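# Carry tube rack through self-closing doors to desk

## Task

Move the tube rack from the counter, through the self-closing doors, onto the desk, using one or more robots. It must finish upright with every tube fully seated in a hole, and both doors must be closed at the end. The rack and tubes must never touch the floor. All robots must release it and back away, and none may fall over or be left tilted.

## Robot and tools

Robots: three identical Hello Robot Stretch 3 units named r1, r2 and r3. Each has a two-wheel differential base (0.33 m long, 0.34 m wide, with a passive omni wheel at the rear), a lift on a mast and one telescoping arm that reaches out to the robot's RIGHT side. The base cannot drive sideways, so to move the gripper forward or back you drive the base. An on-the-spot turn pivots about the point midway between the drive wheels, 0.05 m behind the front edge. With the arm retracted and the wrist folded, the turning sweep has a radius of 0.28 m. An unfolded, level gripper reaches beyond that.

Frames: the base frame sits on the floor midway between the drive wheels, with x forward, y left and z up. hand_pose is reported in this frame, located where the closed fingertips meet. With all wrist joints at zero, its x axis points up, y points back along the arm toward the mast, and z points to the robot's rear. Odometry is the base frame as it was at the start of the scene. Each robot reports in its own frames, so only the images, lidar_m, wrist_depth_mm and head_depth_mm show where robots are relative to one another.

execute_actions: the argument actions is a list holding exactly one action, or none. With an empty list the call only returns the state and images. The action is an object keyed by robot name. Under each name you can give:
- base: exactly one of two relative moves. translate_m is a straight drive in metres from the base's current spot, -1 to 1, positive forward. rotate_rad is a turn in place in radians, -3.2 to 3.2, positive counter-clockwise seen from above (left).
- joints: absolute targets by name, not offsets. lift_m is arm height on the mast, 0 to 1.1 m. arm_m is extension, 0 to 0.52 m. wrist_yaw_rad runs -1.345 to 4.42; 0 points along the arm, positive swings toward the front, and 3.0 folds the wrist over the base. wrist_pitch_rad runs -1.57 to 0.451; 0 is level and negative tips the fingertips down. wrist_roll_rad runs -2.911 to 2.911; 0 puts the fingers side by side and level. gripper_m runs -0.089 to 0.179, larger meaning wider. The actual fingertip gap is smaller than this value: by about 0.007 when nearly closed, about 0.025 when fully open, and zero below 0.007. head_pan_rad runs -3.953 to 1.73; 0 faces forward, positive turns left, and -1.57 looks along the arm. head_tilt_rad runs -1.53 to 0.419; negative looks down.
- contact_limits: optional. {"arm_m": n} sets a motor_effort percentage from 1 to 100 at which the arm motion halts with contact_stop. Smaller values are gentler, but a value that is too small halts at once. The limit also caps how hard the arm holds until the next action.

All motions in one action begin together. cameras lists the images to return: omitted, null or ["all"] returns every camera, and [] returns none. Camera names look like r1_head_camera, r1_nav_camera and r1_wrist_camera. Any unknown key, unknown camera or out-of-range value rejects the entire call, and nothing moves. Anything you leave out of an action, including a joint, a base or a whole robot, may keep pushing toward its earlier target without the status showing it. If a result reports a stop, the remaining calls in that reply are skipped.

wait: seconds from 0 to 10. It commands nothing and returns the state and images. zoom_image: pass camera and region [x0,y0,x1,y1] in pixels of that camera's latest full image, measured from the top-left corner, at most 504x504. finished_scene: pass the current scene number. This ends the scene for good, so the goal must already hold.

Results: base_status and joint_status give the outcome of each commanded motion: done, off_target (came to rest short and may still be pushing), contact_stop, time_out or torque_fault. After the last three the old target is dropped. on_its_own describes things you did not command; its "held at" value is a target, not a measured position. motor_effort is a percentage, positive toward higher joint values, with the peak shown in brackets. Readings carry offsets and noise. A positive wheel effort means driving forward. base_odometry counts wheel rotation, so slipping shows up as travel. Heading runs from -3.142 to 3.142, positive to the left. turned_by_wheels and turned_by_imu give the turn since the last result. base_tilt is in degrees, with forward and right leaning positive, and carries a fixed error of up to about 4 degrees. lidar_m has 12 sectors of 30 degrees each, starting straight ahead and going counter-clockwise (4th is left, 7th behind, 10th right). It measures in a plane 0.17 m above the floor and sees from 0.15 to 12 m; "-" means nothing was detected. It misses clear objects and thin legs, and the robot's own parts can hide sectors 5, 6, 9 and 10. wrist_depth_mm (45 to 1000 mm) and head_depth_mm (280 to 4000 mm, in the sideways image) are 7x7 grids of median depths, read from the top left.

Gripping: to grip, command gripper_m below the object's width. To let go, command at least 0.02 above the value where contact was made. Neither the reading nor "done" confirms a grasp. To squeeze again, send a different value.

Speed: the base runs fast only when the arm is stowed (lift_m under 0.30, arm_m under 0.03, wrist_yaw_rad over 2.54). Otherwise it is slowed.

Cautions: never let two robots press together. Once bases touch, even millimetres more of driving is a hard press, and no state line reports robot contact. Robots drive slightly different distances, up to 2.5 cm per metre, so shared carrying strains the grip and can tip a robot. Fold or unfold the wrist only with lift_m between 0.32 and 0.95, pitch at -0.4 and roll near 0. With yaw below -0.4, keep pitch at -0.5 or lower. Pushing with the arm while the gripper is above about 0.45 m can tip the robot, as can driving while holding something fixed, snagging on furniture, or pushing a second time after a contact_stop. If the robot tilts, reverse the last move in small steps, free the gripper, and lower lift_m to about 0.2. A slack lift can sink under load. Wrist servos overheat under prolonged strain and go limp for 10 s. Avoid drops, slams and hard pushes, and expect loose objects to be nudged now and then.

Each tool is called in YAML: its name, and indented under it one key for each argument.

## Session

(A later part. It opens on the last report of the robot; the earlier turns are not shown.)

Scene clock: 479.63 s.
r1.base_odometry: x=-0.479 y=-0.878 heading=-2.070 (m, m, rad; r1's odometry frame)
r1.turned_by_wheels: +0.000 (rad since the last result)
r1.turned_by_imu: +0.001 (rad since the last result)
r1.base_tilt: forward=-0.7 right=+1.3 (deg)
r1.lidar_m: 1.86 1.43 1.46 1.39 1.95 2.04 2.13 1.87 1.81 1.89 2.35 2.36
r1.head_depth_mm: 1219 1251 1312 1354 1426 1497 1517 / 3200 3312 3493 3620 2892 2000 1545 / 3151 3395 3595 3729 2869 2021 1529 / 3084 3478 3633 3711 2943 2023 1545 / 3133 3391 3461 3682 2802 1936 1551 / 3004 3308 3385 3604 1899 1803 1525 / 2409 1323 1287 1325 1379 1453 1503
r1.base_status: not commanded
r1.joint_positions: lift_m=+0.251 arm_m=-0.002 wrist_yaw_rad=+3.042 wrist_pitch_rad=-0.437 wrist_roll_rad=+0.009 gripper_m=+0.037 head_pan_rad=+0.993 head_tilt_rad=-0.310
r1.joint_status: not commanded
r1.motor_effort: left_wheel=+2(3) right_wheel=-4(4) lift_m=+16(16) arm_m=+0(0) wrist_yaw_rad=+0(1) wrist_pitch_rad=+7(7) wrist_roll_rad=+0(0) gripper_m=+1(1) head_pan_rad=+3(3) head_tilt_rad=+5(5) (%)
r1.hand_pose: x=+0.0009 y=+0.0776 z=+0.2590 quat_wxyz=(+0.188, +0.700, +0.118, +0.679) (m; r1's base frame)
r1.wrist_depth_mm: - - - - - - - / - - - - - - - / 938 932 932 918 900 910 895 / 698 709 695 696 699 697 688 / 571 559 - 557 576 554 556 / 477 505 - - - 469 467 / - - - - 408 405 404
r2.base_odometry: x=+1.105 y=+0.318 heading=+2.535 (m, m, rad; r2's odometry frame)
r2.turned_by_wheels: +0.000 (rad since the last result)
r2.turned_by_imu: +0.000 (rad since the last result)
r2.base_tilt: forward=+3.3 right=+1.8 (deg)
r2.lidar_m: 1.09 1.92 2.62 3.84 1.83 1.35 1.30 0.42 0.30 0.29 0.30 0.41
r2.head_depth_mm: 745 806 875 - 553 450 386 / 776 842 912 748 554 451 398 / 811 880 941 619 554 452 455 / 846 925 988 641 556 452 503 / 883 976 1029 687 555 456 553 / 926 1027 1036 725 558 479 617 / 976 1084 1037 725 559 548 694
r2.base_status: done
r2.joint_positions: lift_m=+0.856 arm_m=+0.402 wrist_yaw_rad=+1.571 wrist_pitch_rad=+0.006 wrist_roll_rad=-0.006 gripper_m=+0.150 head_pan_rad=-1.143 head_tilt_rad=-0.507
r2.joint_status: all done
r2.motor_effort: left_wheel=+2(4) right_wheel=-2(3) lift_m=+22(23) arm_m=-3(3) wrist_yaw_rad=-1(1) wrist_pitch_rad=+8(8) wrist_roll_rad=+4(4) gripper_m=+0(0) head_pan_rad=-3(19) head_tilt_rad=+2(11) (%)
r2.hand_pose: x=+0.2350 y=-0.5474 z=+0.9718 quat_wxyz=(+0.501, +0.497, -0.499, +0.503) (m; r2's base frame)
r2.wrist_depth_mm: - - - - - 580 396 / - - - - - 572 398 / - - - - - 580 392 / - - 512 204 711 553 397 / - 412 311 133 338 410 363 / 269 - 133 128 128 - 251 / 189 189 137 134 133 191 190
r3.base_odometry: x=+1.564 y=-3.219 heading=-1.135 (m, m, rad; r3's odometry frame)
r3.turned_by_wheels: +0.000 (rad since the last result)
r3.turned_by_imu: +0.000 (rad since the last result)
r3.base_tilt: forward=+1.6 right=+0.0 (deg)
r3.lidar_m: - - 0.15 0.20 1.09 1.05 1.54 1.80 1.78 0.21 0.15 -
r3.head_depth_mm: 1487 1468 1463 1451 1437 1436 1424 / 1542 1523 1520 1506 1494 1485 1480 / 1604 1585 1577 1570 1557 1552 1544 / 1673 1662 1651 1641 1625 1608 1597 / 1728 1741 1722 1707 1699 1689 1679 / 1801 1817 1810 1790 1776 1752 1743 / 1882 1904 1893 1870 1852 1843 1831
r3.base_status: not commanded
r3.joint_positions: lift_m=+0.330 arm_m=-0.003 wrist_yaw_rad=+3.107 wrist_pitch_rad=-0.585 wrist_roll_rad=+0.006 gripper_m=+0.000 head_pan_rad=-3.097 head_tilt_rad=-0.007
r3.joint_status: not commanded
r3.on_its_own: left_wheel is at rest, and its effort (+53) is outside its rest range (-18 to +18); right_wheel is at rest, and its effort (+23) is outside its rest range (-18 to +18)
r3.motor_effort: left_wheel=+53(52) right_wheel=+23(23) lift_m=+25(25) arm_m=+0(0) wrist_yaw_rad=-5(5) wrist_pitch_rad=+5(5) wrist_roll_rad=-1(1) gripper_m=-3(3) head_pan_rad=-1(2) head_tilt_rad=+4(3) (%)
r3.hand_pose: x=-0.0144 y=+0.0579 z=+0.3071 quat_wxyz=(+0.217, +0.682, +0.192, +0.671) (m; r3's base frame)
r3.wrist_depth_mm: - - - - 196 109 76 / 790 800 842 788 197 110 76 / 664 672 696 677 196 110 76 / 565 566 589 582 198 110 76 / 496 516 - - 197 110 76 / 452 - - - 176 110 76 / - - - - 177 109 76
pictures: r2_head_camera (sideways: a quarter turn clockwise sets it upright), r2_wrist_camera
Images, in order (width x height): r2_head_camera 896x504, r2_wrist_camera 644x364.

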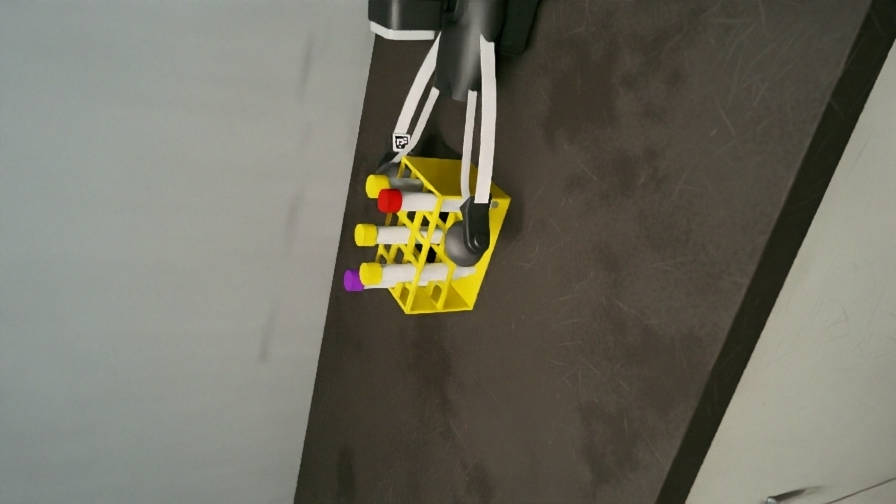

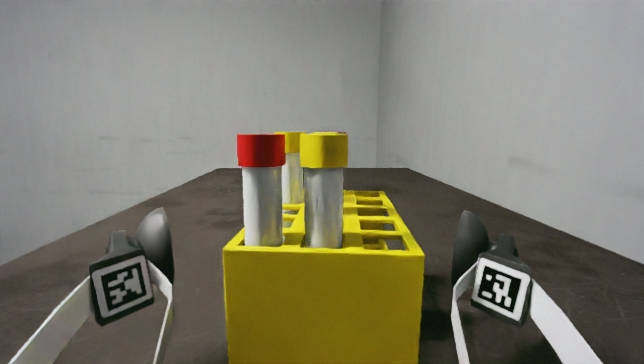

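execute_actions:
  actions:
    - {"r2": {"base": {"translate_m": 0.02}}, "r3": {"base": {"translate_m": -0.01}}}
  cameras: []

execute_actions:
  actions:
    - {"r2": {"joints": {"gripper_m": 0.05}}}
  cameras: ["r2_head_camera", "r2_wrist_camera"]

Scene clock: 501.10 s.
r1.base_odometry: x=-0.479 y=-0.878 heading=-2.070 (m, m, rad; r1's odometry frame)
r1.turned_by_wheels: +0.000 (rad since the last result)
r1.turned_by_imu: +0.001 (rad since the last result)
r1.base_tilt: forward=-0.8 right=+1.3 (deg)
r1.lidar_m: 1.85 1.42 1.46 1.39 1.95 2.04 2.14 1.87 1.81 1.89 2.35 2.35
r1.head_depth_mm: 1223 1243 1314 1344 1433 1505 1504 / 3201 3305 3501 3638 2863 1974 1522 / 3171 3360 3590 3728 2909 1998 1536 / 3126 3413 3524 3737 2876 1999 1539 / 3061 3385 3531 3762 2773 1931 1561 / 3065 3348 3508 3646 1886 1809 1518 / 2447 1326 1295 1314 1384 1464 1513
r1.base_status: not commanded
r1.joint_positions: lift_m=+0.251 arm_m=-0.002 wrist_yaw_rad=+3.042 wrist_pitch_rad=-0.437 wrist_roll_rad=+0.009 gripper_m=+0.037 head_pan_rad=+0.993 head_tilt_rad=-0.310
r1.joint_status: not commanded
r1.motor_effort: left_wheel=+2(2) right_wheel=-3(3) lift_m=+16(16) arm_m=+0(0) wrist_yaw_rad=+0(1) wrist_pitch_rad=+7(7) wrist_roll_rad=+0(0) gripper_m=+2(0) head_pan_rad=+3(4) head_tilt_rad=+5(4) (%)
r1.hand_pose: x=+0.0009 y=+0.0776 z=+0.2590 quat_wxyz=(+0.188, +0.700, +0.118, +0.679) (m; r1's base frame)
r1.wrist_depth_mm: - - - - - - - / - - - - - - - / 938 919 914 907 897 914 890 / 706 711 698 695 688 694 687 / 576 568 - 565 568 557 556 / 480 510 - - - 462 465 / - - - - 404 402 402
r2.base_odometry: x=+1.088 y=+0.330 heading=+2.535 (m, m, rad; r2's odometry frame)
r2.turned_by_wheels: +0.000 (rad since the last result)
r2.turned_by_imu: -0.001 (rad since the last result)
r2.base_tilt: forward=+3.2 right=+1.6 (deg)
r2.lidar_m: 1.83 1.89 2.60 3.84 1.88 1.37 1.32 0.41 0.30 0.29 0.30 0.41
r2.head_depth_mm: 744 805 874 - 552 451 386 / 777 845 911 732 554 451 399 / 810 883 945 623 555 452 455 / 844 925 984 641 556 452 502 / 887 970 1023 722 556 457 552 / 931 1028 1035 729 558 480 616 / 977 1085 1045 728 559 548 688
r2.base_status: done
r2.joint_positions: lift_m=+0.856 arm_m=+0.402 wrist_yaw_rad=+1.571 wrist_pitch_rad=+0.006 wrist_roll_rad=-0.006 gripper_m=+0.150 head_pan_rad=-1.143 head_tilt_rad=-0.507
r2.joint_status: not commanded
r2.motor_effort: left_wheel=+2(5) right_wheel=-2(5) lift_m=+23(23) arm_m=-3(3) wrist_yaw_rad=-1(1) wrist_pitch_rad=+8(8) wrist_roll_rad=+4(4) gripper_m=+1(0) head_pan_rad=-4(3) head_tilt_rad=+3(4) (%)
r2.hand_pose: x=+0.2350 y=-0.5474 z=+0.9718 quat_wxyz=(+0.501, +0.497, -0.499, +0.503) (m; r2's base frame)
r2.wrist_depth_mm: - - - - - 571 397 / - - - - - 578 398 / - - - - - 582 395 / - - 517 112 728 542 399 / - 409 312 123 231 420 368 / 266 - 111 109 107 - 251 / 189 188 114 111 109 189 191
r3.base_odometry: x=+1.560 y=-3.210 heading=-1.135 (m, m, rad; r3's odometry frame)
r3.turned_by_wheels: +0.000 (rad since the last result)
r3.turned_by_imu: -0.001 (rad since the last result)
r3.base_tilt: forward=+1.5 right=+0.0 (deg)
r3.lidar_m: - - 0.15 0.22 1.08 1.04 1.53 1.80 1.78 0.20 0.15 -
r3.head_depth_mm: 1473 1461 1458 1448 1435 1424 1423 / 1522 1524 1512 1490 1483 1477 1473 / 1595 1582 1573 1558 1549 1534 1535 / 1662 1644 1630 1614 1608 1604 1589 / 1732 1720 1711 1691 1681 1672 1656 / 1801 1799 1796 1781 1755 1742 1728 / 1875 1896 1877 1857 1849 1832 1807
r3.base_status: done
r3.joint_positions: lift_m=+0.330 arm_m=-0.003 wrist_yaw_rad=+3.105 wrist_pitch_rad=-0.585 wrist_roll_rad=+0.006 gripper_m=+0.000 head_pan_rad=-3.097 head_tilt_rad=-0.007
r3.joint_status: not commanded
r3.motor_effort: left_wheel=+1(44) right_wheel=+8(22) lift_m=+24(25) arm_m=-1(0) wrist_yaw_rad=-4(5) wrist_pitch_rad=+5(5) wrist_roll_rad=-1(1) gripper_m=-3(3) head_pan_rad=-1(2) head_tilt_rad=+4(3) (%)
r3.hand_pose: x=-0.0140 y=+0.0579 z=+0.3071 quat_wxyz=(+0.217, +0.682, +0.191, +0.671) (m; r3's base frame)
r3.wrist_depth_mm: - - - - 208 114 78 / 785 783 843 835 207 114 78 / 665 675 691 665 207 114 78 / 577 589 597 594 206 114 78 / 507 523 - - 206 114 78 / 453 - - - 184 113 78 / - - - - 182 113 78
pictures: none
No camera images: the call's "cameras" was empty. Leave "cameras" out to get every camera's image.

Scene clock: 502.60 s.
r1.base_odometry: x=-0.479 y=-0.878 heading=-2.070 (m, m, rad; r1's odometry frame)
r1.turned_by_wheels: +0.000 (rad since the last result)
r1.turned_by_imu: +0.000 (rad since the last result)
r1.base_tilt: forward=-0.8 right=+1.3 (deg)
r1.lidar_m: 1.85 1.42 1.46 1.40 1.95 2.04 2.13 1.87 1.81 1.90 2.35 2.35
r1.head_depth_mm: 1229 1244 1318 1356 1437 1504 1516 / 3196 3414 3526 3750 2851 2007 1531 / 3138 3415 3631 3754 2867 1996 1530 / 3170 3419 3585 3748 2921 2023 1548 / 3110 3392 3573 3746 2738 1944 1546 / 3062 3325 3515 3579 1878 1815 1517 / 2462 1313 1295 1317 1367 1449 1504
r1.base_status: not commanded
r1.joint_positions: lift_m=+0.251 arm_m=-0.002 wrist_yaw_rad=+3.042 wrist_pitch_rad=-0.437 wrist_roll_rad=+0.009 gripper_m=+0.037 head_pan_rad=+0.993 head_tilt_rad=-0.310
r1.joint_status: not commanded
r1.motor_effort: left_wheel=+2(2) right_wheel=-4(3) lift_m=+16(16) arm_m=+0(0) wrist_yaw_rad=+1(0) wrist_pitch_rad=+7(7) wrist_roll_rad=+0(0) gripper_m=+1(0) head_pan_rad=+3(3) head_tilt_rad=+4(5) (%)
r1.hand_pose: x=+0.0009 y=+0.0776 z=+0.2590 quat_wxyz=(+0.188, +0.700, +0.118, +0.679) (m; r1's base frame)
r1.wrist_depth_mm: - - - - - - - / - - - - - - - / 924 935 898 909 923 891 896 / 701 706 688 688 697 685 688 / 572 556 - 565 569 560 550 / 474 510 - - - 468 465 / - - - - 403 404 399
r2.base_odometry: x=+1.088 y=+0.330 heading=+2.535 (m, m, rad; r2's odometry frame)
r2.turned_by_wheels: +0.000 (rad since the last result)
r2.turned_by_imu: +0.000 (rad since the last result)
r2.base_tilt: forward=+3.3 right=+1.7 (deg)
r2.lidar_m: 1.83 1.89 2.60 3.85 1.88 1.37 1.32 0.41 0.30 0.29 0.30 0.41
r2.head_depth_mm: 746 806 874 - 551 450 386 / 774 841 907 735 553 451 398 / 809 880 940 621 554 451 456 / 844 927 983 660 555 451 502 / 882 969 1024 693 556 455 555 / 928 1031 1035 726 558 479 616 / 973 1087 1037 724 558 545 686
r2.base_status: not commanded
r2.joint_positions: lift_m=+0.856 arm_m=+0.402 wrist_yaw_rad=+1.571 wrist_pitch_rad=+0.006 wrist_roll_rad=-0.004 gripper_m=+0.051 head_pan_rad=-1.143 head_tilt_rad=-0.507
r2.joint_status: all done
r2.motor_effort: left_wheel=+2(2) right_wheel=-2(2) lift_m=+23(23) arm_m=-3(3) wrist_yaw_rad=-1(1) wrist_pitch_rad=+8(8) wrist_roll_rad=+3(4) gripper_m=-17(89) head_pan_rad=-3(3) head_tilt_rad=+4(3) (%)
r2.hand_pose: x=+0.2350 y=-0.5473 z=+0.9718 quat_wxyz=(+0.500, +0.498, -0.500, +0.502) (m; r2's base frame)
r2.wrist_depth_mm: - - - - - 579 396 / - - - - - 581 389 / - - - - - 585 402 / - - 525 128 700 546 403 / - 375 134 131 196 365 365 / 249 269 131 119 111 250 249 / 189 188 138 122 171 187 190
r3.base_odometry: x=+1.560 y=-3.210 heading=-1.135 (m, m, rad; r3's odometry frame)
r3.turned_by_wheels: +0.000 (rad since the last result)
r3.turned_by_imu: +0.000 (rad since the last result)
r3.base_tilt: forward=+1.6 right=+0.1 (deg)
r3.lidar_m: - - 0.15 0.22 1.08 1.04 1.54 1.79 1.78 0.20 0.15 -
r3.head_depth_mm: 1468 1459 1449 1438 1432 1424 1413 / 1532 1518 1507 1497 1491 1478 1470 / 1598 1572 1564 1559 1544 1535 1532 / 1665 1647 1631 1629 1617 1608 1590 / 1726 1728 1707 1697 1682 1666 1659 / 1799 1807 1794 1774 1760 1755 1731 / 1871 1876 1867 1859 1843 1829 1815
r3.base_status: not commanded
r3.joint_positions: lift_m=+0.330 arm_m=-0.003 wrist_yaw_rad=+3.105 wrist_pitch_rad=-0.585 wrist_roll_rad=+0.006 gripper_m=+0.000 head_pan_rad=-3.097 head_tilt_rad=-0.007
r3.joint_status: not commanded
r3.motor_effort: left_wheel=+2(2) right_wheel=+8(8) lift_m=+25(25) arm_m=-1(0) wrist_yaw_rad=-4(4) wrist_pitch_rad=+4(5) wrist_roll_rad=-1(1) gripper_m=-3(3) head_pan_rad=-2(1) head_tilt_rad=+3(4) (%)
r3.hand_pose: x=-0.0140 y=+0.0579 z=+0.3071 quat_wxyz=(+0.217, +0.682, +0.191, +0.671) (m; r3's base frame)
r3.wrist_depth_mm: - - - - 209 114 78 / 788 793 855 835 208 114 78 / 664 664 691 674 207 113 78 / 559 585 594 591 206 114 78 / 499 523 - - 205 113 78 / 449 - - - 184 113 78 / - - - - 183 113 78
pictures: r2_head_camera (sideways: a quarter turn clockwise sets it upright), r2_wrist_camera
Images, in order (width x height): r2_head_camera 896x504, r2_wrist_camera 644x364.

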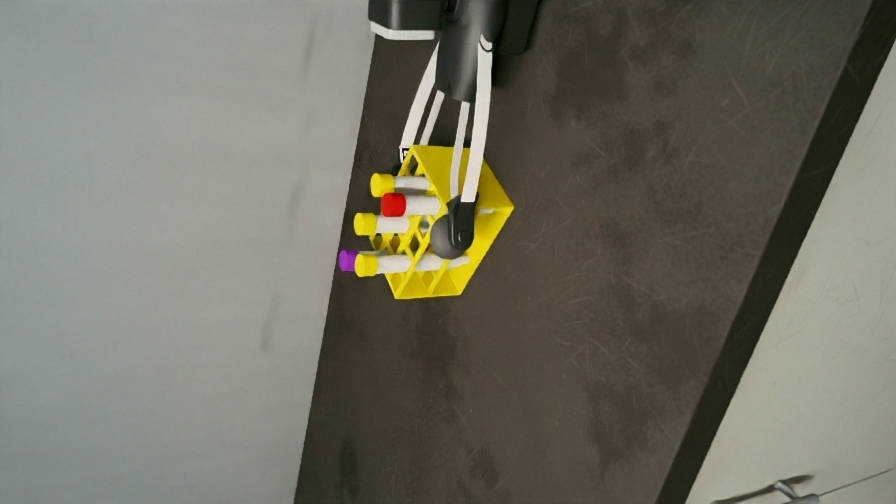

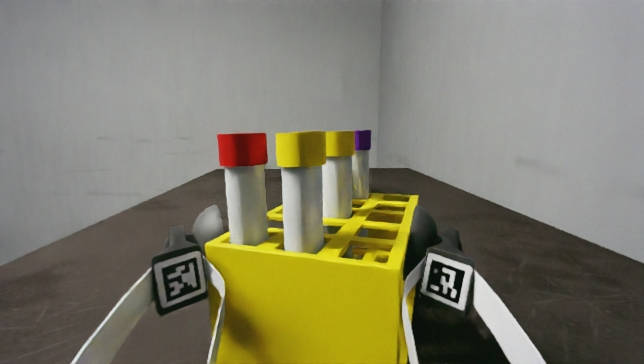

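execute_actions:
  actions:
    - {"r2": {"joints": {"gripper_m": 0.17}}, "r1": {"base": {"translate_m": 0.24}}}
  cameras: []

execute_actions:
  actions:
    - {"r2": {"base": {"translate_m": -0.10}}, "r1": {"base": {"rotate_rad": 1.03}, "joints": {"head_pan_rad": 0.0, "head_tilt_rad": -0.4}}}
  cameras: ["r1_head_camera", "r1_nav_camera", "r2_wrist_camera"]

Scene clock: 546.13 s.
r1.base_odometry: x=-0.593 y=-1.089 heading=-2.070 (m, m, rad; r1's odometry frame)
r1.turned_by_wheels: +0.000 (rad since the last result)
r1.turned_by_imu: +0.004 (rad since the last result)
r1.base_tilt: forward=-0.7 right=+1.3 (deg)
r1.lidar_m: 1.68 1.24 1.28 1.36 1.77 2.24 2.36 1.99 1.94 2.03 2.19 2.12
r1.head_depth_mm: 1038 1093 1147 1199 1267 1353 1421 / 1052 1101 1155 1206 1278 1354 1411 / 3158 3288 3355 3606 2866 2011 1538 / 3103 3318 3461 3635 2909 2013 1535 / 3099 3297 3457 3597 2986 2040 1553 / 3056 3177 3349 3639 2782 1900 1565 / 3006 3256 3358 3469 1899 1804 1526
r1.base_status: done
r1.joint_positions: lift_m=+0.251 arm_m=-0.002 wrist_yaw_rad=+3.042 wrist_pitch_rad=-0.437 wrist_roll_rad=+0.009 gripper_m=+0.037 head_pan_rad=+0.993 head_tilt_rad=-0.309
r1.joint_status: not commanded
r1.motor_effort: left_wheel=+2(9) right_wheel=-3(9) lift_m=+16(16) arm_m=+0(0) wrist_yaw_rad=+0(0) wrist_pitch_rad=+7(7) wrist_roll_rad=+0(0) gripper_m=+1(1) head_pan_rad=+4(3) head_tilt_rad=+4(4) (%)
r1.hand_pose: x=+0.0009 y=+0.0776 z=+0.2589 quat_wxyz=(+0.188, +0.700, +0.118, +0.679) (m; r1's base frame)
r1.wrist_depth_mm: - - - - - - 994 / - - - - - - - / 947 932 911 909 905 914 893 / 704 709 698 689 690 683 680 / 567 571 - 564 572 551 552 / 468 510 - - - 471 465 / - - - - 403 402 400
r2.base_odometry: x=+1.088 y=+0.330 heading=+2.535 (m, m, rad; r2's odometry frame)
r2.turned_by_wheels: +0.000 (rad since the last result)
r2.turned_by_imu: -0.002 (rad since the last result)
r2.base_tilt: forward=+3.2 right=+1.7 (deg)
r2.lidar_m: 1.82 1.89 2.60 3.85 1.88 1.38 1.32 0.42 0.30 0.29 0.30 0.41
r2.head_depth_mm: 746 808 874 - 551 450 384 / 774 844 912 716 551 451 398 / 809 880 946 616 554 452 455 / 842 926 980 648 556 452 502 / 882 971 1027 694 557 456 552 / 927 1024 1031 726 557 479 616 / 974 1088 1038 727 561 548 687
r2.base_status: not commanded
r2.joint_positions: lift_m=+0.856 arm_m=+0.402 wrist_yaw_rad=+1.571 wrist_pitch_rad=+0.006 wrist_roll_rad=-0.004 gripper_m=+0.170 head_pan_rad=-1.143 head_tilt_rad=-0.507
r2.joint_status: all done
r2.motor_effort: left_wheel=+2(2) right_wheel=-2(2) lift_m=+23(23) arm_m=-3(3) wrist_yaw_rad=-1(1) wrist_pitch_rad=+8(8) wrist_roll_rad=+2(3) gripper_m=+0(85) head_pan_rad=-3(4) head_tilt_rad=+2(3) (%)
r2.hand_pose: x=+0.2350 y=-0.5474 z=+0.9718 quat_wxyz=(+0.500, +0.498, -0.500, +0.502) (m; r2's base frame)
r2.wrist_depth_mm: - - - - - 589 401 / - - - - - 587 401 / - - - - - 578 396 / - - 523 127 703 552 399 / - 411 150 134 311 411 364 / 267 240 133 119 220 - 250 / 180 188 138 123 176 183 189
r3.base_odometry: x=+1.560 y=-3.210 heading=-1.135 (m, m, rad; r3's odometry frame)
r3.turned_by_wheels: +0.000 (rad since the last result)
r3.turned_by_imu: +0.000 (rad since the last result)
r3.base_tilt: forward=+1.7 right=+0.1 (deg)
r3.lidar_m: - - 0.15 0.22 1.08 1.04 1.53 1.79 1.78 0.20 0.15 -
r3.head_depth_mm: 1466 1459 1448 1433 1432 1428 1412 / 1529 1526 1508 1499 1485 1478 1467 / 1588 1570 1567 1565 1544 1541 1524 / 1662 1644 1648 1617 1614 1606 1582 / 1722 1722 1710 1695 1678 1666 1664 / 1802 1799 1800 1768 1768 1746 1736 / 1861 1884 1866 1875 1847 1833 1817
r3.base_status: not commanded
r3.joint_positions: lift_m=+0.330 arm_m=-0.003 wrist_yaw_rad=+3.105 wrist_pitch_rad=-0.585 wrist_roll_rad=+0.006 gripper_m=+0.000 head_pan_rad=-3.097 head_tilt_rad=-0.007
r3.joint_status: not commanded
r3.motor_effort: left_wheel=+1(2) right_wheel=+8(8) lift_m=+25(25) arm_m=+0(0) wrist_yaw_rad=-4(4) wrist_pitch_rad=+5(4) wrist_roll_rad=-1(1) gripper_m=-2(3) head_pan_rad=-1(2) head_tilt_rad=+4(3) (%)
r3.hand_pose: x=-0.0140 y=+0.0579 z=+0.3071 quat_wxyz=(+0.217, +0.682, +0.191, +0.671) (m; r3's base frame)
r3.wrist_depth_mm: - - - - 208 114 78 / 807 813 833 806 207 114 78 / 649 661 700 683 207 114 78 / 563 584 576 591 208 113 78 / 495 520 - - 207 114 78 / 459 - - - 183 113 78 / - - - - 183 113 78
pictures: none
No camera images: the call's "cameras" was empty. Leave "cameras" out to get every camera's image.

Scene clock: 548.60 s.
r1.base_odometry: x=-0.593 y=-1.089 heading=-1.040 (m, m, rad; r1's odometry frame)
r1.turned_by_wheels: +1.030 (rad since the last result)
r1.turned_by_imu: +1.055 (rad since the last result)
r1.base_tilt: forward=-0.7 right=+1.3 (deg)
r1.lidar_m: 1.24 1.36 1.75 2.25 2.34 2.00 1.94 2.02 2.20 2.12 1.70 1.24
r1.head_depth_mm: 996 1057 1136 1206 1306 1408 1407 / 2953 3158 3353 3351 2213 1662 1414 / 3026 3252 3378 3654 2450 1793 1415 / 3026 3229 3496 3652 2493 1812 1425 / 3061 3320 3454 3578 2507 1826 1435 / 3019 3183 3452 3504 1984 1850 1436 / 3073 3075 1718 1724 1612 1546 1442
r1.base_status: done
r1.joint_positions: lift_m=+0.251 arm_m=-0.002 wrist_yaw_rad=+3.042 wrist_pitch_rad=-0.437 wrist_roll_rad=+0.009 gripper_m=+0.037 head_pan_rad=+0.007 head_tilt_rad=-0.396
r1.joint_status: all done
r1.motor_effort: left_wheel=-3(7) right_wheel=+4(13) lift_m=+16(16) arm_m=+0(0) wrist_yaw_rad=-1(1) wrist_pitch_rad=+7(7) wrist_roll_rad=+1(0) gripper_m=+0(1) head_pan_rad=-4(37) head_tilt_rad=-2(10) (%)
r1.hand_pose: x=+0.0009 y=+0.0775 z=+0.2589 quat_wxyz=(+0.188, +0.700, +0.118, +0.679) (m; r1's base frame)
r1.wrist_depth_mm: - - - - - - - / - - - - - - - / 933 943 932 920 895 905 895 / 712 704 703 695 699 684 685 / 570 568 - 557 567 550 556 / 472 503 - - - 462 465 / - - - - 404 400 402
r2.base_odometry: x=+1.170 y=+0.273 heading=+2.535 (m, m, rad; r2's odometry frame)
r2.turned_by_wheels: +0.000 (rad since the last result)
r2.turned_by_imu: -0.001 (rad since the last result)
r2.base_tilt: forward=+3.2 right=+1.7 (deg)
r2.lidar_m: 1.09 2.00 2.74 3.85 1.74 1.27 1.22 0.42 0.30 0.29 0.30 0.41
r2.head_depth_mm: 748 808 874 - 552 451 388 / 776 840 909 716 556 451 397 / 808 883 948 732 557 452 458 / 846 925 987 670 555 452 505 / 889 977 1021 669 559 459 556 / 928 1026 1032 724 558 479 616 / 970 1084 1047 727 559 550 695
r2.base_status: done
r2.joint_positions: lift_m=+0.856 arm_m=+0.402 wrist_yaw_rad=+1.571 wrist_pitch_rad=+0.006 wrist_roll_rad=-0.004 gripper_m=+0.170 head_pan_rad=-1.143 head_tilt_rad=-0.507
r2.joint_status: not commanded
r2.motor_effort: left_wheel=+2(2) right_wheel=-2(6) lift_m=+23(23) arm_m=-3(3) wrist_yaw_rad=-1(1) wrist_pitch_rad=+8(8) wrist_roll_rad=+3(3) gripper_m=+0(1) head_pan_rad=-4(4) head_tilt_rad=+3(4) (%)
r2.hand_pose: x=+0.2350 y=-0.5474 z=+0.9718 quat_wxyz=(+0.500, +0.498, -0.500, +0.502) (m; r2's base frame)
r2.wrist_depth_mm: - - - - - 575 399 / - - - - - 577 393 / - - - - - 576 397 / - - 708 231 717 533 393 / - 410 337 219 371 412 366 / 268 240 238 224 249 - 250 / 180 188 188 188 189 185 188
r3.base_odometry: x=+1.560 y=-3.210 heading=-1.135 (m, m, rad; r3's odometry frame)
r3.turned_by_wheels: +0.000 (rad since the last result)
r3.turned_by_imu: +0.000 (rad since the last result)
r3.base_tilt: forward=+1.5 right=+0.0 (deg)
r3.lidar_m: - - 0.15 0.22 1.08 1.04 1.53 1.79 1.78 0.20 0.15 -
r3.head_depth_mm: 1472 1463 1449 1440 1440 1428 1414 / 1528 1525 1506 1504 1490 1482 1474 / 1595 1580 1566 1553 1548 1528 1533 / 1670 1651 1630 1632 1607 1593 1598 / 1720 1723 1705 1696 1688 1669 1667 / 1795 1807 1790 1772 1758 1747 1738 / 1859 1898 1883 1861 1851 1825 1810
r3.base_status: not commanded
r3.joint_positions: lift_m=+0.330 arm_m=-0.003 wrist_yaw_rad=+3.105 wrist_pitch_rad=-0.585 wrist_roll_rad=+0.006 gripper_m=+0.000 head_pan_rad=-3.097 head_tilt_rad=-0.007
r3.joint_status: not commanded
r3.motor_effort: left_wheel=+2(1) right_wheel=+8(8) lift_m=+25(25) arm_m=+0(1) wrist_yaw_rad=-4(4) wrist_pitch_rad=+5(5) wrist_roll_rad=-1(1) gripper_m=-2(3) head_pan_rad=-2(2) head_tilt_rad=+3(3) (%)
r3.hand_pose: x=-0.0140 y=+0.0579 z=+0.3071 quat_wxyz=(+0.217, +0.682, +0.191, +0.671) (m; r3's base frame)
r3.wrist_depth_mm: - - - - 209 114 78 / 794 785 813 822 208 114 78 / 658 676 689 681 207 114 78 / 578 582 601 596 207 114 78 / 497 522 - - 206 114 78 / 455 - - - 184 113 78 / - - - - 183 113 78
pictures: r1_head_camera (sideways: a quarter turn clockwise sets it upright), r1_nav_camera (sideways: a quarter turn counterclockwise sets it upright), r2_wrist_camera
Images, in order (width x height): r1_head_camera 896x504, r1_nav_camera 672x504, r2_wrist_camera 644x364.

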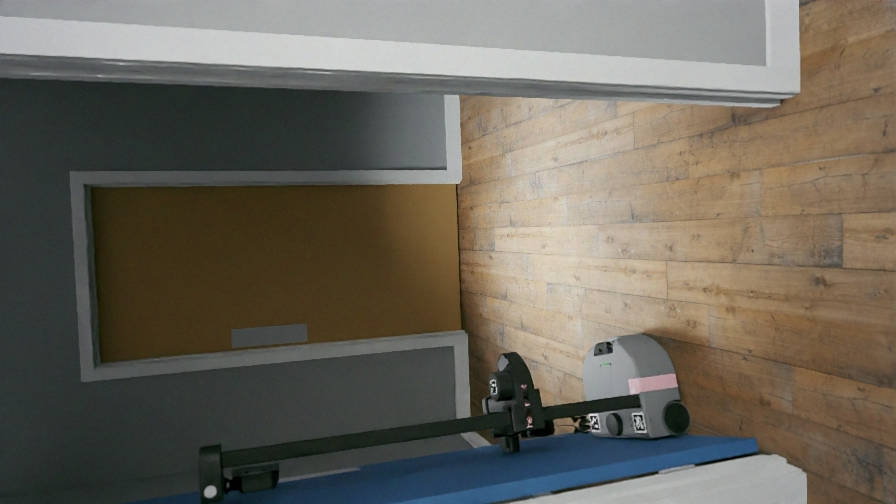

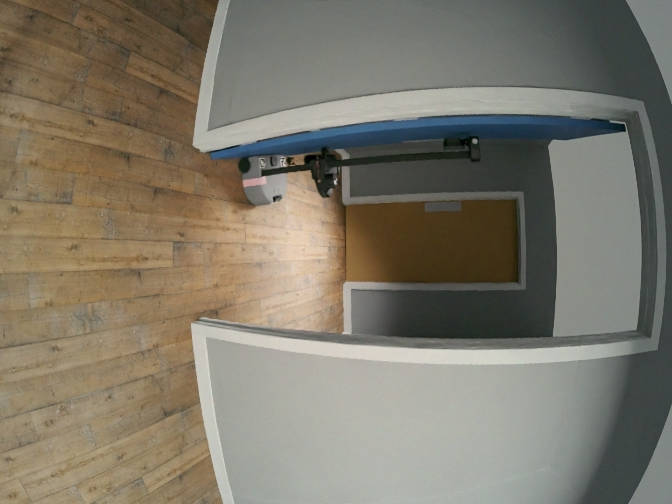

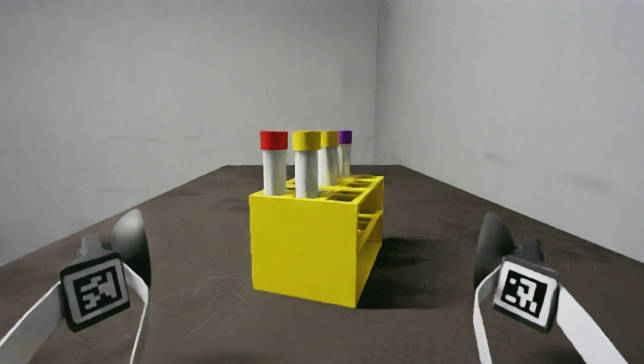

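execute_actions:
  actions:
    - {"r2": {"joints": {"wrist_yaw_rad": 1.23, "arm_m": 0.29}}, "r1": {"base": {"rotate_rad": -0.025}}}
  cameras: ["r2_wrist_camera"]

execute_actions:
  actions:
    - {"r1": {"base": {"translate_m": 1.0}, "joints": {"head_tilt_rad": -0.8}}}
  cameras: ["r1_head_camera", "r1_nav_camera"]

Scene clock: 566.77 s.
r1.base_odometry: x=-0.593 y=-1.089 heading=-1.065 (m, m, rad; r1's odometry frame)
r1.turned_by_wheels: -0.025 (rad since the last result)
r1.turned_by_imu: -0.024 (rad since the last result)
r1.base_tilt: forward=-0.7 right=+1.3 (deg)
r1.lidar_m: 1.24 1.36 1.71 2.25 2.33 2.02 1.94 2.00 2.20 2.12 1.74 1.25
r1.head_depth_mm: 1008 1068 1146 1229 1314 1422 1415 / 2995 3125 3358 1275 1360 1457 1416 / 3019 3214 3498 3500 2471 1812 1415 / 3042 3317 3482 3676 2478 1827 1436 / 3007 3286 3489 3648 2512 1837 1441 / 3062 3128 3398 3578 2038 1831 1439 / 3020 3164 3247 1865 1775 1586 1442
r1.base_status: done
r1.joint_positions: lift_m=+0.251 arm_m=-0.002 wrist_yaw_rad=+3.042 wrist_pitch_rad=-0.437 wrist_roll_rad=+0.009 gripper_m=+0.037 head_pan_rad=+0.007 head_tilt_rad=-0.396
r1.joint_status: not commanded
r1.motor_effort: left_wheel=+0(4) right_wheel=+0(5) lift_m=+16(16) arm_m=+0(0) wrist_yaw_rad=+1(0) wrist_pitch_rad=+7(7) wrist_roll_rad=+0(0) gripper_m=+0(1) head_pan_rad=-3(3) head_tilt_rad=-2(2) (%)
r1.hand_pose: x=+0.0009 y=+0.0775 z=+0.2589 quat_wxyz=(+0.188, +0.700, +0.118, +0.679) (m; r1's base frame)
r1.wrist_depth_mm: - - - - - - - / - - - - - - - / 927 932 913 901 919 895 899 / 698 701 701 697 696 703 692 / 568 573 - 555 569 561 558 / 475 512 - - - 467 468 / - - - - 403 400 399
r2.base_odometry: x=+1.170 y=+0.273 heading=+2.535 (m, m, rad; r2's odometry frame)
r2.turned_by_wheels: +0.000 (rad since the last result)
r2.turned_by_imu: -0.001 (rad since the last result)
r2.base_tilt: forward=+3.3 right=+1.8 (deg)
r2.lidar_m: 1.09 2.00 2.74 3.84 1.74 1.26 1.23 0.42 0.30 0.29 0.30 0.41
r2.head_depth_mm: 746 807 874 785 519 451 387 / 775 843 913 720 536 450 398 / 807 880 942 721 556 451 457 / 842 925 985 691 557 452 504 / 881 966 1023 667 556 459 556 / 925 1031 1037 724 558 479 618 / 978 1088 1039 730 560 547 699
r2.base_status: not commanded
r2.joint_positions: lift_m=+0.856 arm_m=+0.290 wrist_yaw_rad=+1.232 wrist_pitch_rad=+0.006 wrist_roll_rad=-0.004 gripper_m=+0.170 head_pan_rad=-1.143 head_tilt_rad=-0.507
r2.joint_status: all done
r2.motor_effort: left_wheel=+2(2) right_wheel=-2(2) lift_m=+24(23) arm_m=-3(4) wrist_yaw_rad=-3(4) wrist_pitch_rad=+8(8) wrist_roll_rad=+3(2) gripper_m=+0(0) head_pan_rad=-3(4) head_tilt_rad=+3(4) (%)
r2.hand_pose: x=+0.2204 y=-0.5205 z=+0.9718 quat_wxyz=(+0.578, +0.406, -0.577, +0.411) (m; r2's base frame)
r2.wrist_depth_mm: - - - - 661 463 366 / - - - - 672 483 367 / - - - - 675 474 368 / - 712 711 287 615 487 372 / 376 413 335 240 372 412 351 / 266 244 245 245 248 - 251 / 180 188 188 187 189 186 190
r3.base_odometry: x=+1.560 y=-3.210 heading=-1.135 (m, m, rad; r3's odometry frame)
r3.turned_by_wheels: +0.000 (rad since the last result)
r3.turned_by_imu: +0.000 (rad since the last result)
r3.base_tilt: forward=+1.7 right=-0.1 (deg)
r3.lidar_m: - - 0.15 0.22 1.08 1.04 1.53 1.78 1.78 0.20 0.15 -
r3.head_depth_mm: 1464 1464 1453 1447 1432 1425 1412 / 1530 1524 1507 1493 1483 1482 1471 / 1581 1579 1567 1557 1552 1534 1530 / 1659 1646 1636 1622 1613 1597 1588 / 1733 1720 1707 1690 1679 1666 1662 / 1795 1807 1790 1769 1759 1752 1725 / 1868 1882 1879 1853 1849 1834 1825
r3.base_status: not commanded
r3.joint_positions: lift_m=+0.330 arm_m=-0.003 wrist_yaw_rad=+3.105 wrist_pitch_rad=-0.585 wrist_roll_rad=+0.006 gripper_m=+0.000 head_pan_rad=-3.097 head_tilt_rad=-0.007
r3.joint_status: not commanded
r3.motor_effort: left_wheel=+1(1) right_wheel=+8(8) lift_m=+24(25) arm_m=+0(1) wrist_yaw_rad=-4(4) wrist_pitch_rad=+5(5) wrist_roll_rad=-1(1) gripper_m=-2(2) head_pan_rad=-1(2) head_tilt_rad=+3(3) (%)
r3.hand_pose: x=-0.0140 y=+0.0579 z=+0.3071 quat_wxyz=(+0.217, +0.682, +0.191, +0.671) (m; r3's base frame)
r3.wrist_depth_mm: - - - - 208 114 78 / 788 805 826 805 208 114 78 / 650 673 700 691 207 114 78 / 579 588 588 581 207 114 78 / 499 520 - - 204 114 78 / 450 - - - 184 113 78 / - - - - 184 113 78
pictures: r2_wrist_camera
Images, in order (width x height): r2_wrist_camera 644x364.

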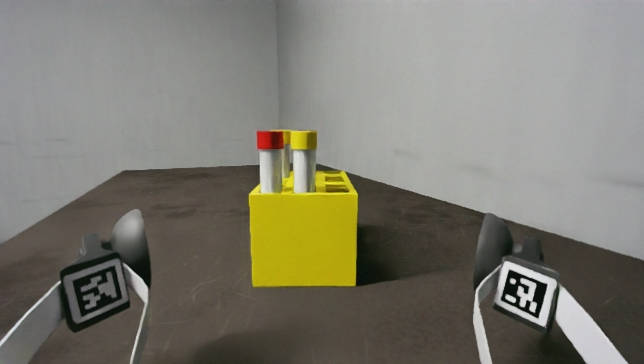

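Scene clock: 571.87 s.
r1.base_odometry: x=-0.109 y=-1.964 heading=-1.065 (m, m, rad; r1's odometry frame)
r1.turned_by_wheels: +0.000 (rad since the last result)
r1.turned_by_imu: +0.007 (rad since the last result)
r1.base_tilt: forward=-0.7 right=+1.3 (deg)
r1.lidar_m: 2.57 0.84 0.67 0.81 2.34 3.07 2.94 3.06 2.15 0.83 0.35 0.39
r1.head_depth_mm: 2133 2359 2346 1879 1549 1289 1121 / 2172 2437 2438 1894 1546 1303 1123 / 2176 2449 2482 1906 1561 1311 1133 / 2168 2513 2508 1932 1548 1319 1134 / 2181 2469 2521 1935 1571 1322 1140 / 2199 2433 2518 1968 1588 1306 1147 / 2137 2429 2598 1976 1358 1247 1152
r1.base_status: done
r1.joint_positions: lift_m=+0.251 arm_m=-0.002 wrist_yaw_rad=+3.042 wrist_pitch_rad=-0.437 wrist_roll_rad=+0.009 gripper_m=+0.037 head_pan_rad=+0.007 head_tilt_rad=-0.791
r1.joint_status: all done
r1.motor_effort: left_wheel=-1(7) right_wheel=+0(9) lift_m=+16(17) arm_m=-1(0) wrist_yaw_rad=+0(1) wrist_pitch_rad=+7(7) wrist_roll_rad=+1(0) gripper_m=+1(1) head_pan_rad=-3(4) head_tilt_rad=-4(25) (%)
r1.hand_pose: x=+0.0009 y=+0.0775 z=+0.2589 quat_wxyz=(+0.188, +0.700, +0.118, +0.679) (m; r1's base frame)
r1.wrist_depth_mm: - - - - 655 659 747 / - - - - 709 743 733 / 945 918 919 906 788 792 710 / 713 700 701 691 691 687 684 / 562 561 - 565 565 561 552 / 475 509 - - - 463 465 / - - - - 404 401 399
r2.base_odometry: x=+1.170 y=+0.273 heading=+2.535 (m, m, rad; r2's odometry frame)
r2.turned_by_wheels: +0.000 (rad since the last result)
r2.turned_by_imu: -0.001 (rad since the last result)
r2.base_tilt: forward=+3.2 right=+1.6 (deg)
r2.lidar_m: 1.09 2.00 2.74 3.85 1.74 1.27 1.22 0.42 0.30 0.29 0.30 0.41
r2.head_depth_mm: 744 810 874 784 519 451 388 / 777 841 915 719 537 450 398 / 808 885 945 721 554 451 458 / 841 921 982 691 555 452 505 / 883 970 1024 667 555 458 555 / 931 1025 1039 724 557 480 618 / 972 1087 1038 726 560 550 696
r2.base_status: not commanded
r2.joint_positions: lift_m=+0.856 arm_m=+0.290 wrist_yaw_rad=+1.232 wrist_pitch_rad=+0.006 wrist_roll_rad=-0.004 gripper_m=+0.170 head_pan_rad=-1.143 head_tilt_rad=-0.507
r2.joint_status: not commanded
r2.motor_effort: left_wheel=+2(2) right_wheel=-2(2) lift_m=+23(24) arm_m=-3(3) wrist_yaw_rad=-2(2) wrist_pitch_rad=+8(8) wrist_roll_rad=+2(2) gripper_m=+1(0) head_pan_rad=-3(4) head_tilt_rad=+2(3) (%)
r2.hand_pose: x=+0.2204 y=-0.5205 z=+0.9718 quat_wxyz=(+0.578, +0.406, -0.577, +0.411) (m; r2's base frame)
r2.wrist_depth_mm: - - - - 665 463 364 / - - - - 667 476 365 / - - - - 669 480 370 / - 724 697 285 599 484 375 / 372 409 336 241 368 410 356 / 269 242 246 246 249 - 252 / 180 188 188 187 189 185 191
r3.base_odometry: x=+1.560 y=-3.210 heading=-1.135 (m, m, rad; r3's odometry frame)
r3.turned_by_wheels: +0.000 (rad since the last result)
r3.turned_by_imu: +0.000 (rad since the last result)
r3.base_tilt: forward=+1.5 right=+0.0 (deg)
r3.lidar_m: - - 0.15 0.22 0.96 1.05 1.54 1.78 1.78 0.21 0.15 -
r3.head_depth_mm: 1470 1462 1452 1445 1434 1426 1404 / 1529 1525 1511 1505 1488 1475 1471 / 1597 1579 1566 1546 1549 1530 1529 / 1657 1645 1636 1631 1608 1601 1586 / 1725 1721 1708 1701 1678 1667 1660 / 1793 1806 1784 1770 1769 1751 1737 / 1862 1876 1880 1860 1840 1816 1822
r3.base_status: not commanded
r3.joint_positions: lift_m=+0.330 arm_m=-0.003 wrist_yaw_rad=+3.105 wrist_pitch_rad=-0.585 wrist_roll_rad=+0.006 gripper_m=+0.000 head_pan_rad=-3.097 head_tilt_rad=-0.007
r3.joint_status: not commanded
r3.motor_effort: left_wheel=+2(1) right_wheel=+8(8) lift_m=+25(25) arm_m=+0(0) wrist_yaw_rad=-4(4) wrist_pitch_rad=+5(4) wrist_roll_rad=-1(1) gripper_m=-2(4) head_pan_rad=-1(2) head_tilt_rad=+3(4) (%)
r3.hand_pose: x=-0.0140 y=+0.0579 z=+0.3071 quat_wxyz=(+0.217, +0.682, +0.191, +0.671) (m; r3's base frame)
r3.wrist_depth_mm: - 889 - - 207 114 78 / 766 809 825 830 207 114 78 / 664 671 694 676 207 114 78 / 563 580 577 593 207 113 78 / 495 512 - - 206 113 78 / 457 - - - 183 113 78 / - - - - 184 113 78
pictures: r1_head_camera (sideways: a quarter turn clockwise sets it upright), r1_nav_camera (sideways: a quarter turn counterclockwise sets it upright)
Images, in order (width x height): r1_head_camera 896x504, r1_nav_camera 672x504.

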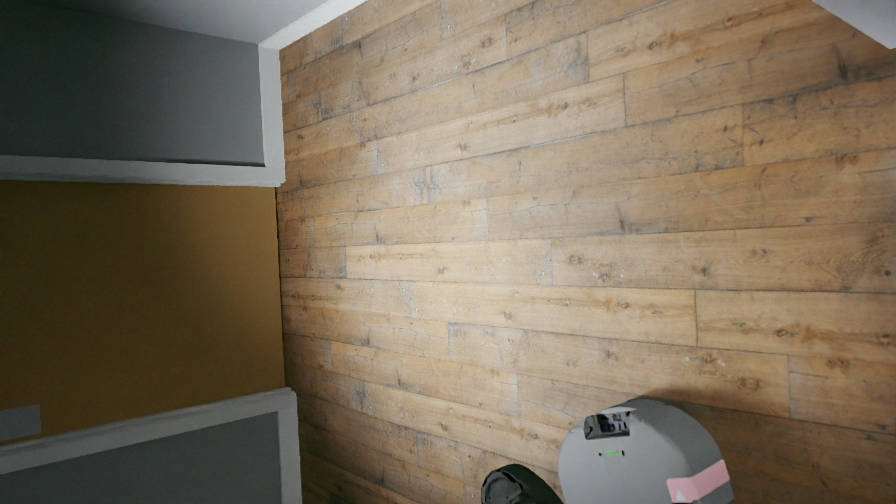

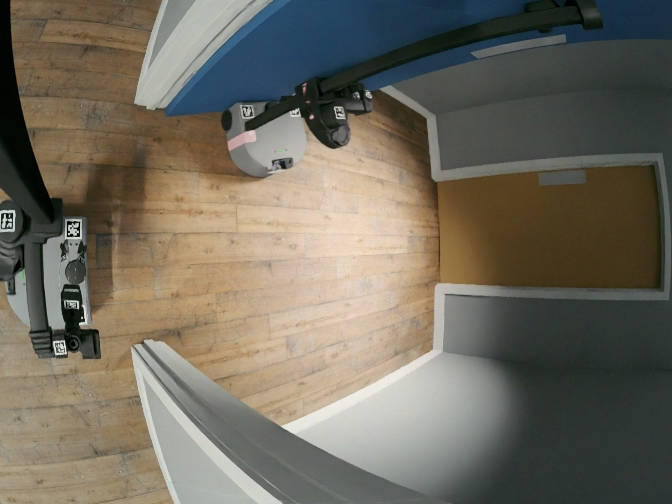

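execute_actions:
  actions:
    - {"r2": {"base": {"translate_m": 0.085}, "joints": {"arm_m": 0.312}}, "r1": {"base": {"rotate_rad": 0.1}}}
  cameras: ["r2_wrist_camera", "r2_head_camera"]

execute_actions:
  actions:
    - {"r1": {"base": {"translate_m": 0.5}, "joints": {"head_tilt_rad": -1.0}}}
  cameras: ["r1_nav_camera"]

Scene clock: 590.67 s.
r1.base_odometry: x=-0.109 y=-1.964 heading=-0.965 (m, m, rad; r1's odometry frame)
r1.turned_by_wheels: +0.100 (rad since the last result)
r1.turned_by_imu: +0.104 (rad since the last result)
r1.base_tilt: forward=-0.7 right=+1.3 (deg)
r1.lidar_m: 2.57 0.84 0.67 1.28 2.42 2.99 2.95 2.72 2.15 0.60 0.35 1.38
r1.head_depth_mm: 2092 2364 2436 1864 1522 1288 1121 / 2132 2426 2450 1880 1540 1309 1124 / 2208 2452 2460 1915 1549 1307 1130 / 2206 2533 2509 1913 1567 1308 1133 / 2229 2524 2514 1942 1562 1323 1148 / 2176 2456 2511 1920 1403 1297 1145 / 2224 2461 2469 1912 1289 1256 1151
r1.base_status: done
r1.joint_positions: lift_m=+0.251 arm_m=-0.002 wrist_yaw_rad=+3.042 wrist_pitch_rad=-0.437 wrist_roll_rad=+0.009 gripper_m=+0.037 head_pan_rad=+0.007 head_tilt_rad=-0.791
r1.joint_status: not commanded
r1.motor_effort: left_wheel=-3(9) right_wheel=+3(11) lift_m=+16(16) arm_m=+0(0) wrist_yaw_rad=+0(0) wrist_pitch_rad=+7(7) wrist_roll_rad=+0(0) gripper_m=+1(1) head_pan_rad=-3(3) head_tilt_rad=-4(4) (%)
r1.hand_pose: x=+0.0009 y=+0.0775 z=+0.2589 quat_wxyz=(+0.188, +0.700, +0.118, +0.679) (m; r1's base frame)
r1.wrist_depth_mm: - - - - 755 612 645 / - - - - 730 669 707 / 944 954 920 913 796 748 740 / 711 707 697 700 696 691 692 / 568 566 - 566 578 548 554 / 476 510 - - - 465 469 / - - - - 402 402 399
r2.base_odometry: x=+1.100 y=+0.321 heading=+2.535 (m, m, rad; r2's odometry frame)
r2.turned_by_wheels: +0.000 (rad since the last result)
r2.turned_by_imu: -0.001 (rad since the last result)
r2.base_tilt: forward=+3.2 right=+1.7 (deg)
r2.lidar_m: 1.84 1.91 2.62 3.84 1.84 1.36 1.31 0.42 0.30 0.29 0.30 0.41
r2.head_depth_mm: 746 805 877 821 519 450 385 / 773 844 912 721 544 451 398 / 808 883 941 639 555 452 456 / 845 925 977 638 556 452 504 / 882 972 1026 693 556 457 555 / 925 1023 1033 724 559 479 616 / 977 1086 1039 727 560 547 696
r2.base_status: done
r2.joint_positions: lift_m=+0.856 arm_m=+0.312 wrist_yaw_rad=+1.232 wrist_pitch_rad=+0.006 wrist_roll_rad=-0.004 gripper_m=+0.170 head_pan_rad=-1.143 head_tilt_rad=-0.507
r2.joint_status: all done
r2.motor_effort: left_wheel=+2(4) right_wheel=-2(3) lift_m=+24(23) arm_m=+4(5) wrist_yaw_rad=-2(2) wrist_pitch_rad=+8(8) wrist_roll_rad=+3(2) gripper_m=+0(0) head_pan_rad=-3(3) head_tilt_rad=+2(3) (%)
r2.hand_pose: x=+0.2204 y=-0.5418 z=+0.9718 quat_wxyz=(+0.578, +0.406, -0.577, +0.411) (m; r2's base frame)
r2.wrist_depth_mm: - - - - 635 456 349 / - - - - 652 455 349 / - - - 925 651 461 352 / - 722 607 241 613 464 354 / 363 416 307 154 365 413 348 / 266 242 221 156 234 - 252 / 179 189 172 161 180 185 189
r3.base_odometry: x=+1.560 y=-3.210 heading=-1.135 (m, m, rad; r3's odometry frame)
r3.turned_by_wheels: +0.000 (rad since the last result)
r3.turned_by_imu: +0.000 (rad since the last result)
r3.base_tilt: forward=+1.7 right=+0.0 (deg)
r3.lidar_m: - - 0.15 0.22 0.98 1.04 1.53 1.79 1.78 0.20 0.15 -
r3.head_depth_mm: 1475 1463 1449 1438 1434 1428 1415 / 1525 1518 1503 1500 1490 1483 1465 / 1589 1588 1576 1560 1550 1537 1528 / 1659 1652 1639 1624 1609 1597 1592 / 1728 1719 1710 1693 1677 1673 1652 / 1798 1809 1799 1775 1754 1753 1733 / 1862 1886 1866 1856 1835 1818 1811
r3.base_status: not commanded
r3.joint_positions: lift_m=+0.330 arm_m=-0.003 wrist_yaw_rad=+3.105 wrist_pitch_rad=-0.585 wrist_roll_rad=+0.006 gripper_m=+0.000 head_pan_rad=-3.097 head_tilt_rad=-0.007
r3.joint_status: not commanded
r3.motor_effort: left_wheel=+2(2) right_wheel=+8(8) lift_m=+24(25) arm_m=+0(0) wrist_yaw_rad=-4(4) wrist_pitch_rad=+4(5) wrist_roll_rad=-1(1) gripper_m=-3(2) head_pan_rad=-1(1) head_tilt_rad=+3(3) (%)
r3.hand_pose: x=-0.0140 y=+0.0579 z=+0.3071 quat_wxyz=(+0.217, +0.682, +0.191, +0.671) (m; r3's base frame)
r3.wrist_depth_mm: - 872 - - 209 114 78 / 803 809 808 809 208 114 78 / 655 673 689 677 207 114 78 / 570 588 591 599 205 114 78 / 497 532 - - 206 113 78 / 452 - - - 184 113 78 / - - - - 183 113 78
pictures: r2_head_camera (sideways: a quarter turn clockwise sets it upright), r2_wrist_camera
Images, in order (width x height): r2_head_camera 896x504, r2_wrist_camera 644x364.

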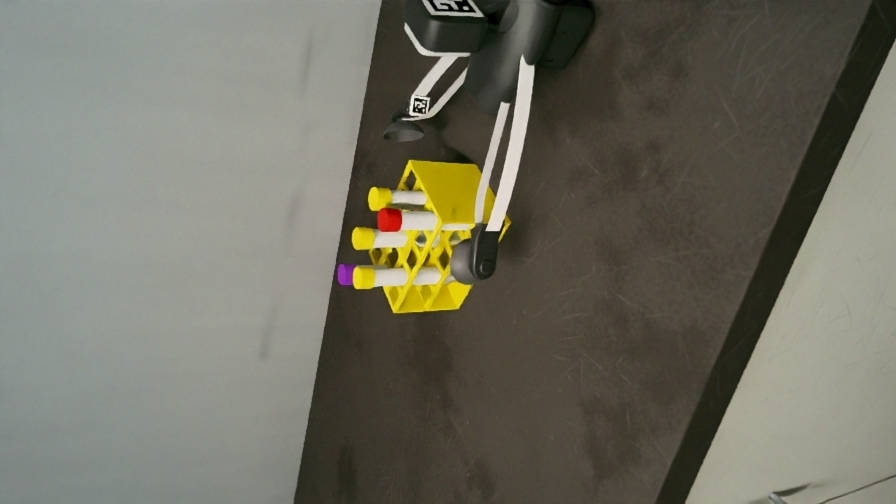

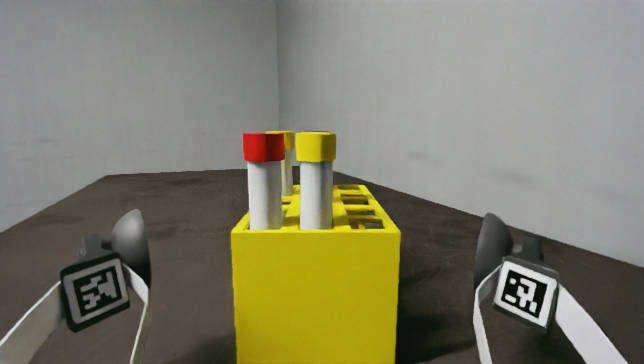

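Scene clock: 594.07 s.
r1.base_odometry: x=+0.176 y=-2.375 heading=-0.965 (m, m, rad; r1's odometry frame)
r1.turned_by_wheels: +0.000 (rad since the last result)
r1.turned_by_imu: +0.004 (rad since the last result)
r1.base_tilt: forward=-0.7 right=+1.3 (deg)
r1.lidar_m: 2.09 0.98 0.50 0.56 0.61 3.50 3.45 0.44 0.38 0.93 0.99 1.47
r1.head_depth_mm: 1792 2041 1844 1563 1354 1194 1068 / 1862 2085 1849 1574 1365 1200 1083 / 1873 2152 1878 1568 1373 1211 1078 / 1887 2168 1876 1598 1385 1215 1079 / 1883 2178 1896 1604 1387 1220 1090 / 1857 2148 1907 1613 1402 1155 1077 / 1860 2150 1922 1626 1394 1064 1050
r1.base_status: done
r1.joint_positions: lift_m=+0.251 arm_m=-0.002 wrist_yaw_rad=+3.042 wrist_pitch_rad=-0.437 wrist_roll_rad=+0.009 gripper_m=+0.037 head_pan_rad=+0.007 head_tilt_rad=-0.988
r1.joint_status: all done
r1.motor_effort: left_wheel=-3(9) right_wheel=+4(13) lift_m=+16(16) arm_m=+0(0) wrist_yaw_rad=+0(0) wrist_pitch_rad=+7(7) wrist_roll_rad=+0(0) gripper_m=+0(1) head_pan_rad=-3(3) head_tilt_rad=-5(21) (%)
r1.hand_pose: x=+0.0009 y=+0.0775 z=+0.2589 quat_wxyz=(+0.188, +0.700, +0.118, +0.679) (m; r1's base frame)
r1.wrist_depth_mm: - - 559 587 591 701 764 / - - 611 635 659 723 831 / 954 929 663 697 558 513 543 / 701 693 685 698 566 474 625 / 576 568 - 565 558 516 554 / 473 509 - - - 465 464 / - - - - 404 402 398
r2.base_odometry: x=+1.100 y=+0.321 heading=+2.535 (m, m, rad; r2's odometry frame)
r2.turned_by_wheels: +0.000 (rad since the last result)
r2.turned_by_imu: -0.001 (rad since the last result)
r2.base_tilt: forward=+3.2 right=+1.6 (deg)
r2.lidar_m: 1.84 1.91 2.62 3.85 1.84 1.36 1.31 0.42 0.30 0.29 0.30 0.41
r2.head_depth_mm: 744 805 876 820 519 451 386 / 779 841 912 719 545 450 397 / 811 880 942 638 556 451 456 / 844 924 980 639 557 451 503 / 887 970 1022 695 558 458 555 / 932 1029 1037 723 558 478 616 / 976 1090 1035 727 558 547 695
r2.base_status: not commanded
r2.joint_positions: lift_m=+0.856 arm_m=+0.312 wrist_yaw_rad=+1.232 wrist_pitch_rad=+0.006 wrist_roll_rad=-0.004 gripper_m=+0.170 head_pan_rad=-1.143 head_tilt_rad=-0.507
r2.joint_status: not commanded
r2.motor_effort: left_wheel=+2(2) right_wheel=-2(2) lift_m=+23(23) arm_m=+4(4) wrist_yaw_rad=-2(2) wrist_pitch_rad=+8(8) wrist_roll_rad=+2(3) gripper_m=+0(0) head_pan_rad=-3(4) head_tilt_rad=+3(3) (%)
r2.hand_pose: x=+0.2204 y=-0.5418 z=+0.9718 quat_wxyz=(+0.578, +0.406, -0.577, +0.411) (m; r2's base frame)
r2.wrist_depth_mm: - - - - 627 453 347 / - - - - 635 452 349 / - - - 928 648 453 354 / - 718 598 242 600 464 357 / 368 404 308 152 370 419 348 / 266 243 219 155 235 - 249 / 180 188 170 161 181 185 188
r3.base_odometry: x=+1.560 y=-3.210 heading=-1.135 (m, m, rad; r3's odometry frame)
r3.turned_by_wheels: +0.000 (rad since the last result)
r3.turned_by_imu: +0.000 (rad since the last result)
r3.base_tilt: forward=+1.6 right=+0.0 (deg)
r3.lidar_m: - - 0.15 0.22 0.57 0.62 1.53 1.78 1.78 0.20 0.15 -
r3.head_depth_mm: 1471 1456 1449 1443 1442 1425 1419 / 1525 1518 1509 1495 1481 1477 1470 / 1596 1584 1573 1565 1555 1538 1530 / 1666 1641 1636 1622 1613 1612 1591 / 1724 1711 1702 1698 1693 1676 1651 / 1795 1805 1787 1780 1763 1753 1734 / 1864 1894 1871 1865 1852 1833 1806
r3.base_status: not commanded
r3.joint_positions: lift_m=+0.330 arm_m=-0.003 wrist_yaw_rad=+3.105 wrist_pitch_rad=-0.585 wrist_roll_rad=+0.006 gripper_m=+0.000 head_pan_rad=-3.097 head_tilt_rad=-0.007
r3.joint_status: not commanded
r3.motor_effort: left_wheel=+1(1) right_wheel=+8(8) lift_m=+25(25) arm_m=+0(0) wrist_yaw_rad=-4(4) wrist_pitch_rad=+5(5) wrist_roll_rad=-1(1) gripper_m=-3(3) head_pan_rad=-1(2) head_tilt_rad=+4(3) (%)
r3.hand_pose: x=-0.0140 y=+0.0579 z=+0.3071 quat_wxyz=(+0.217, +0.682, +0.191, +0.671) (m; r3's base frame)
r3.wrist_depth_mm: 545 - - - 208 114 78 / 504 587 827 793 209 114 78 / 479 620 693 676 208 114 78 / 540 576 585 581 207 114 78 / 491 529 - - 206 113 78 / 461 - - - 185 113 78 / - - - - 183 113 78
pictures: r1_nav_camera (sideways: a quarter turn counterclockwise sets it upright)
Images, in order (width x height): r1_nav_camera 672x504.

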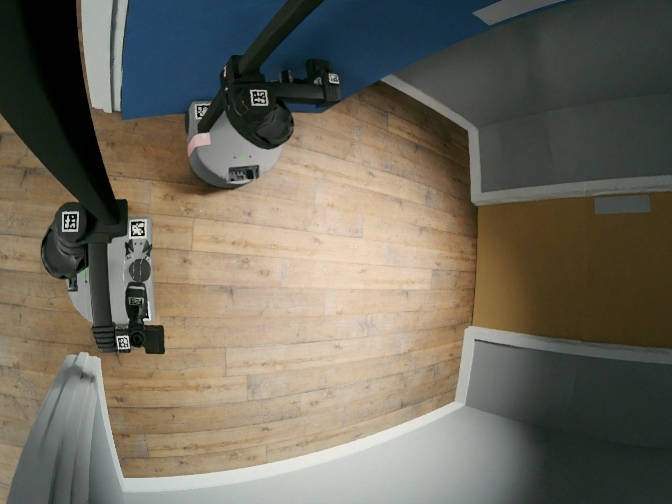

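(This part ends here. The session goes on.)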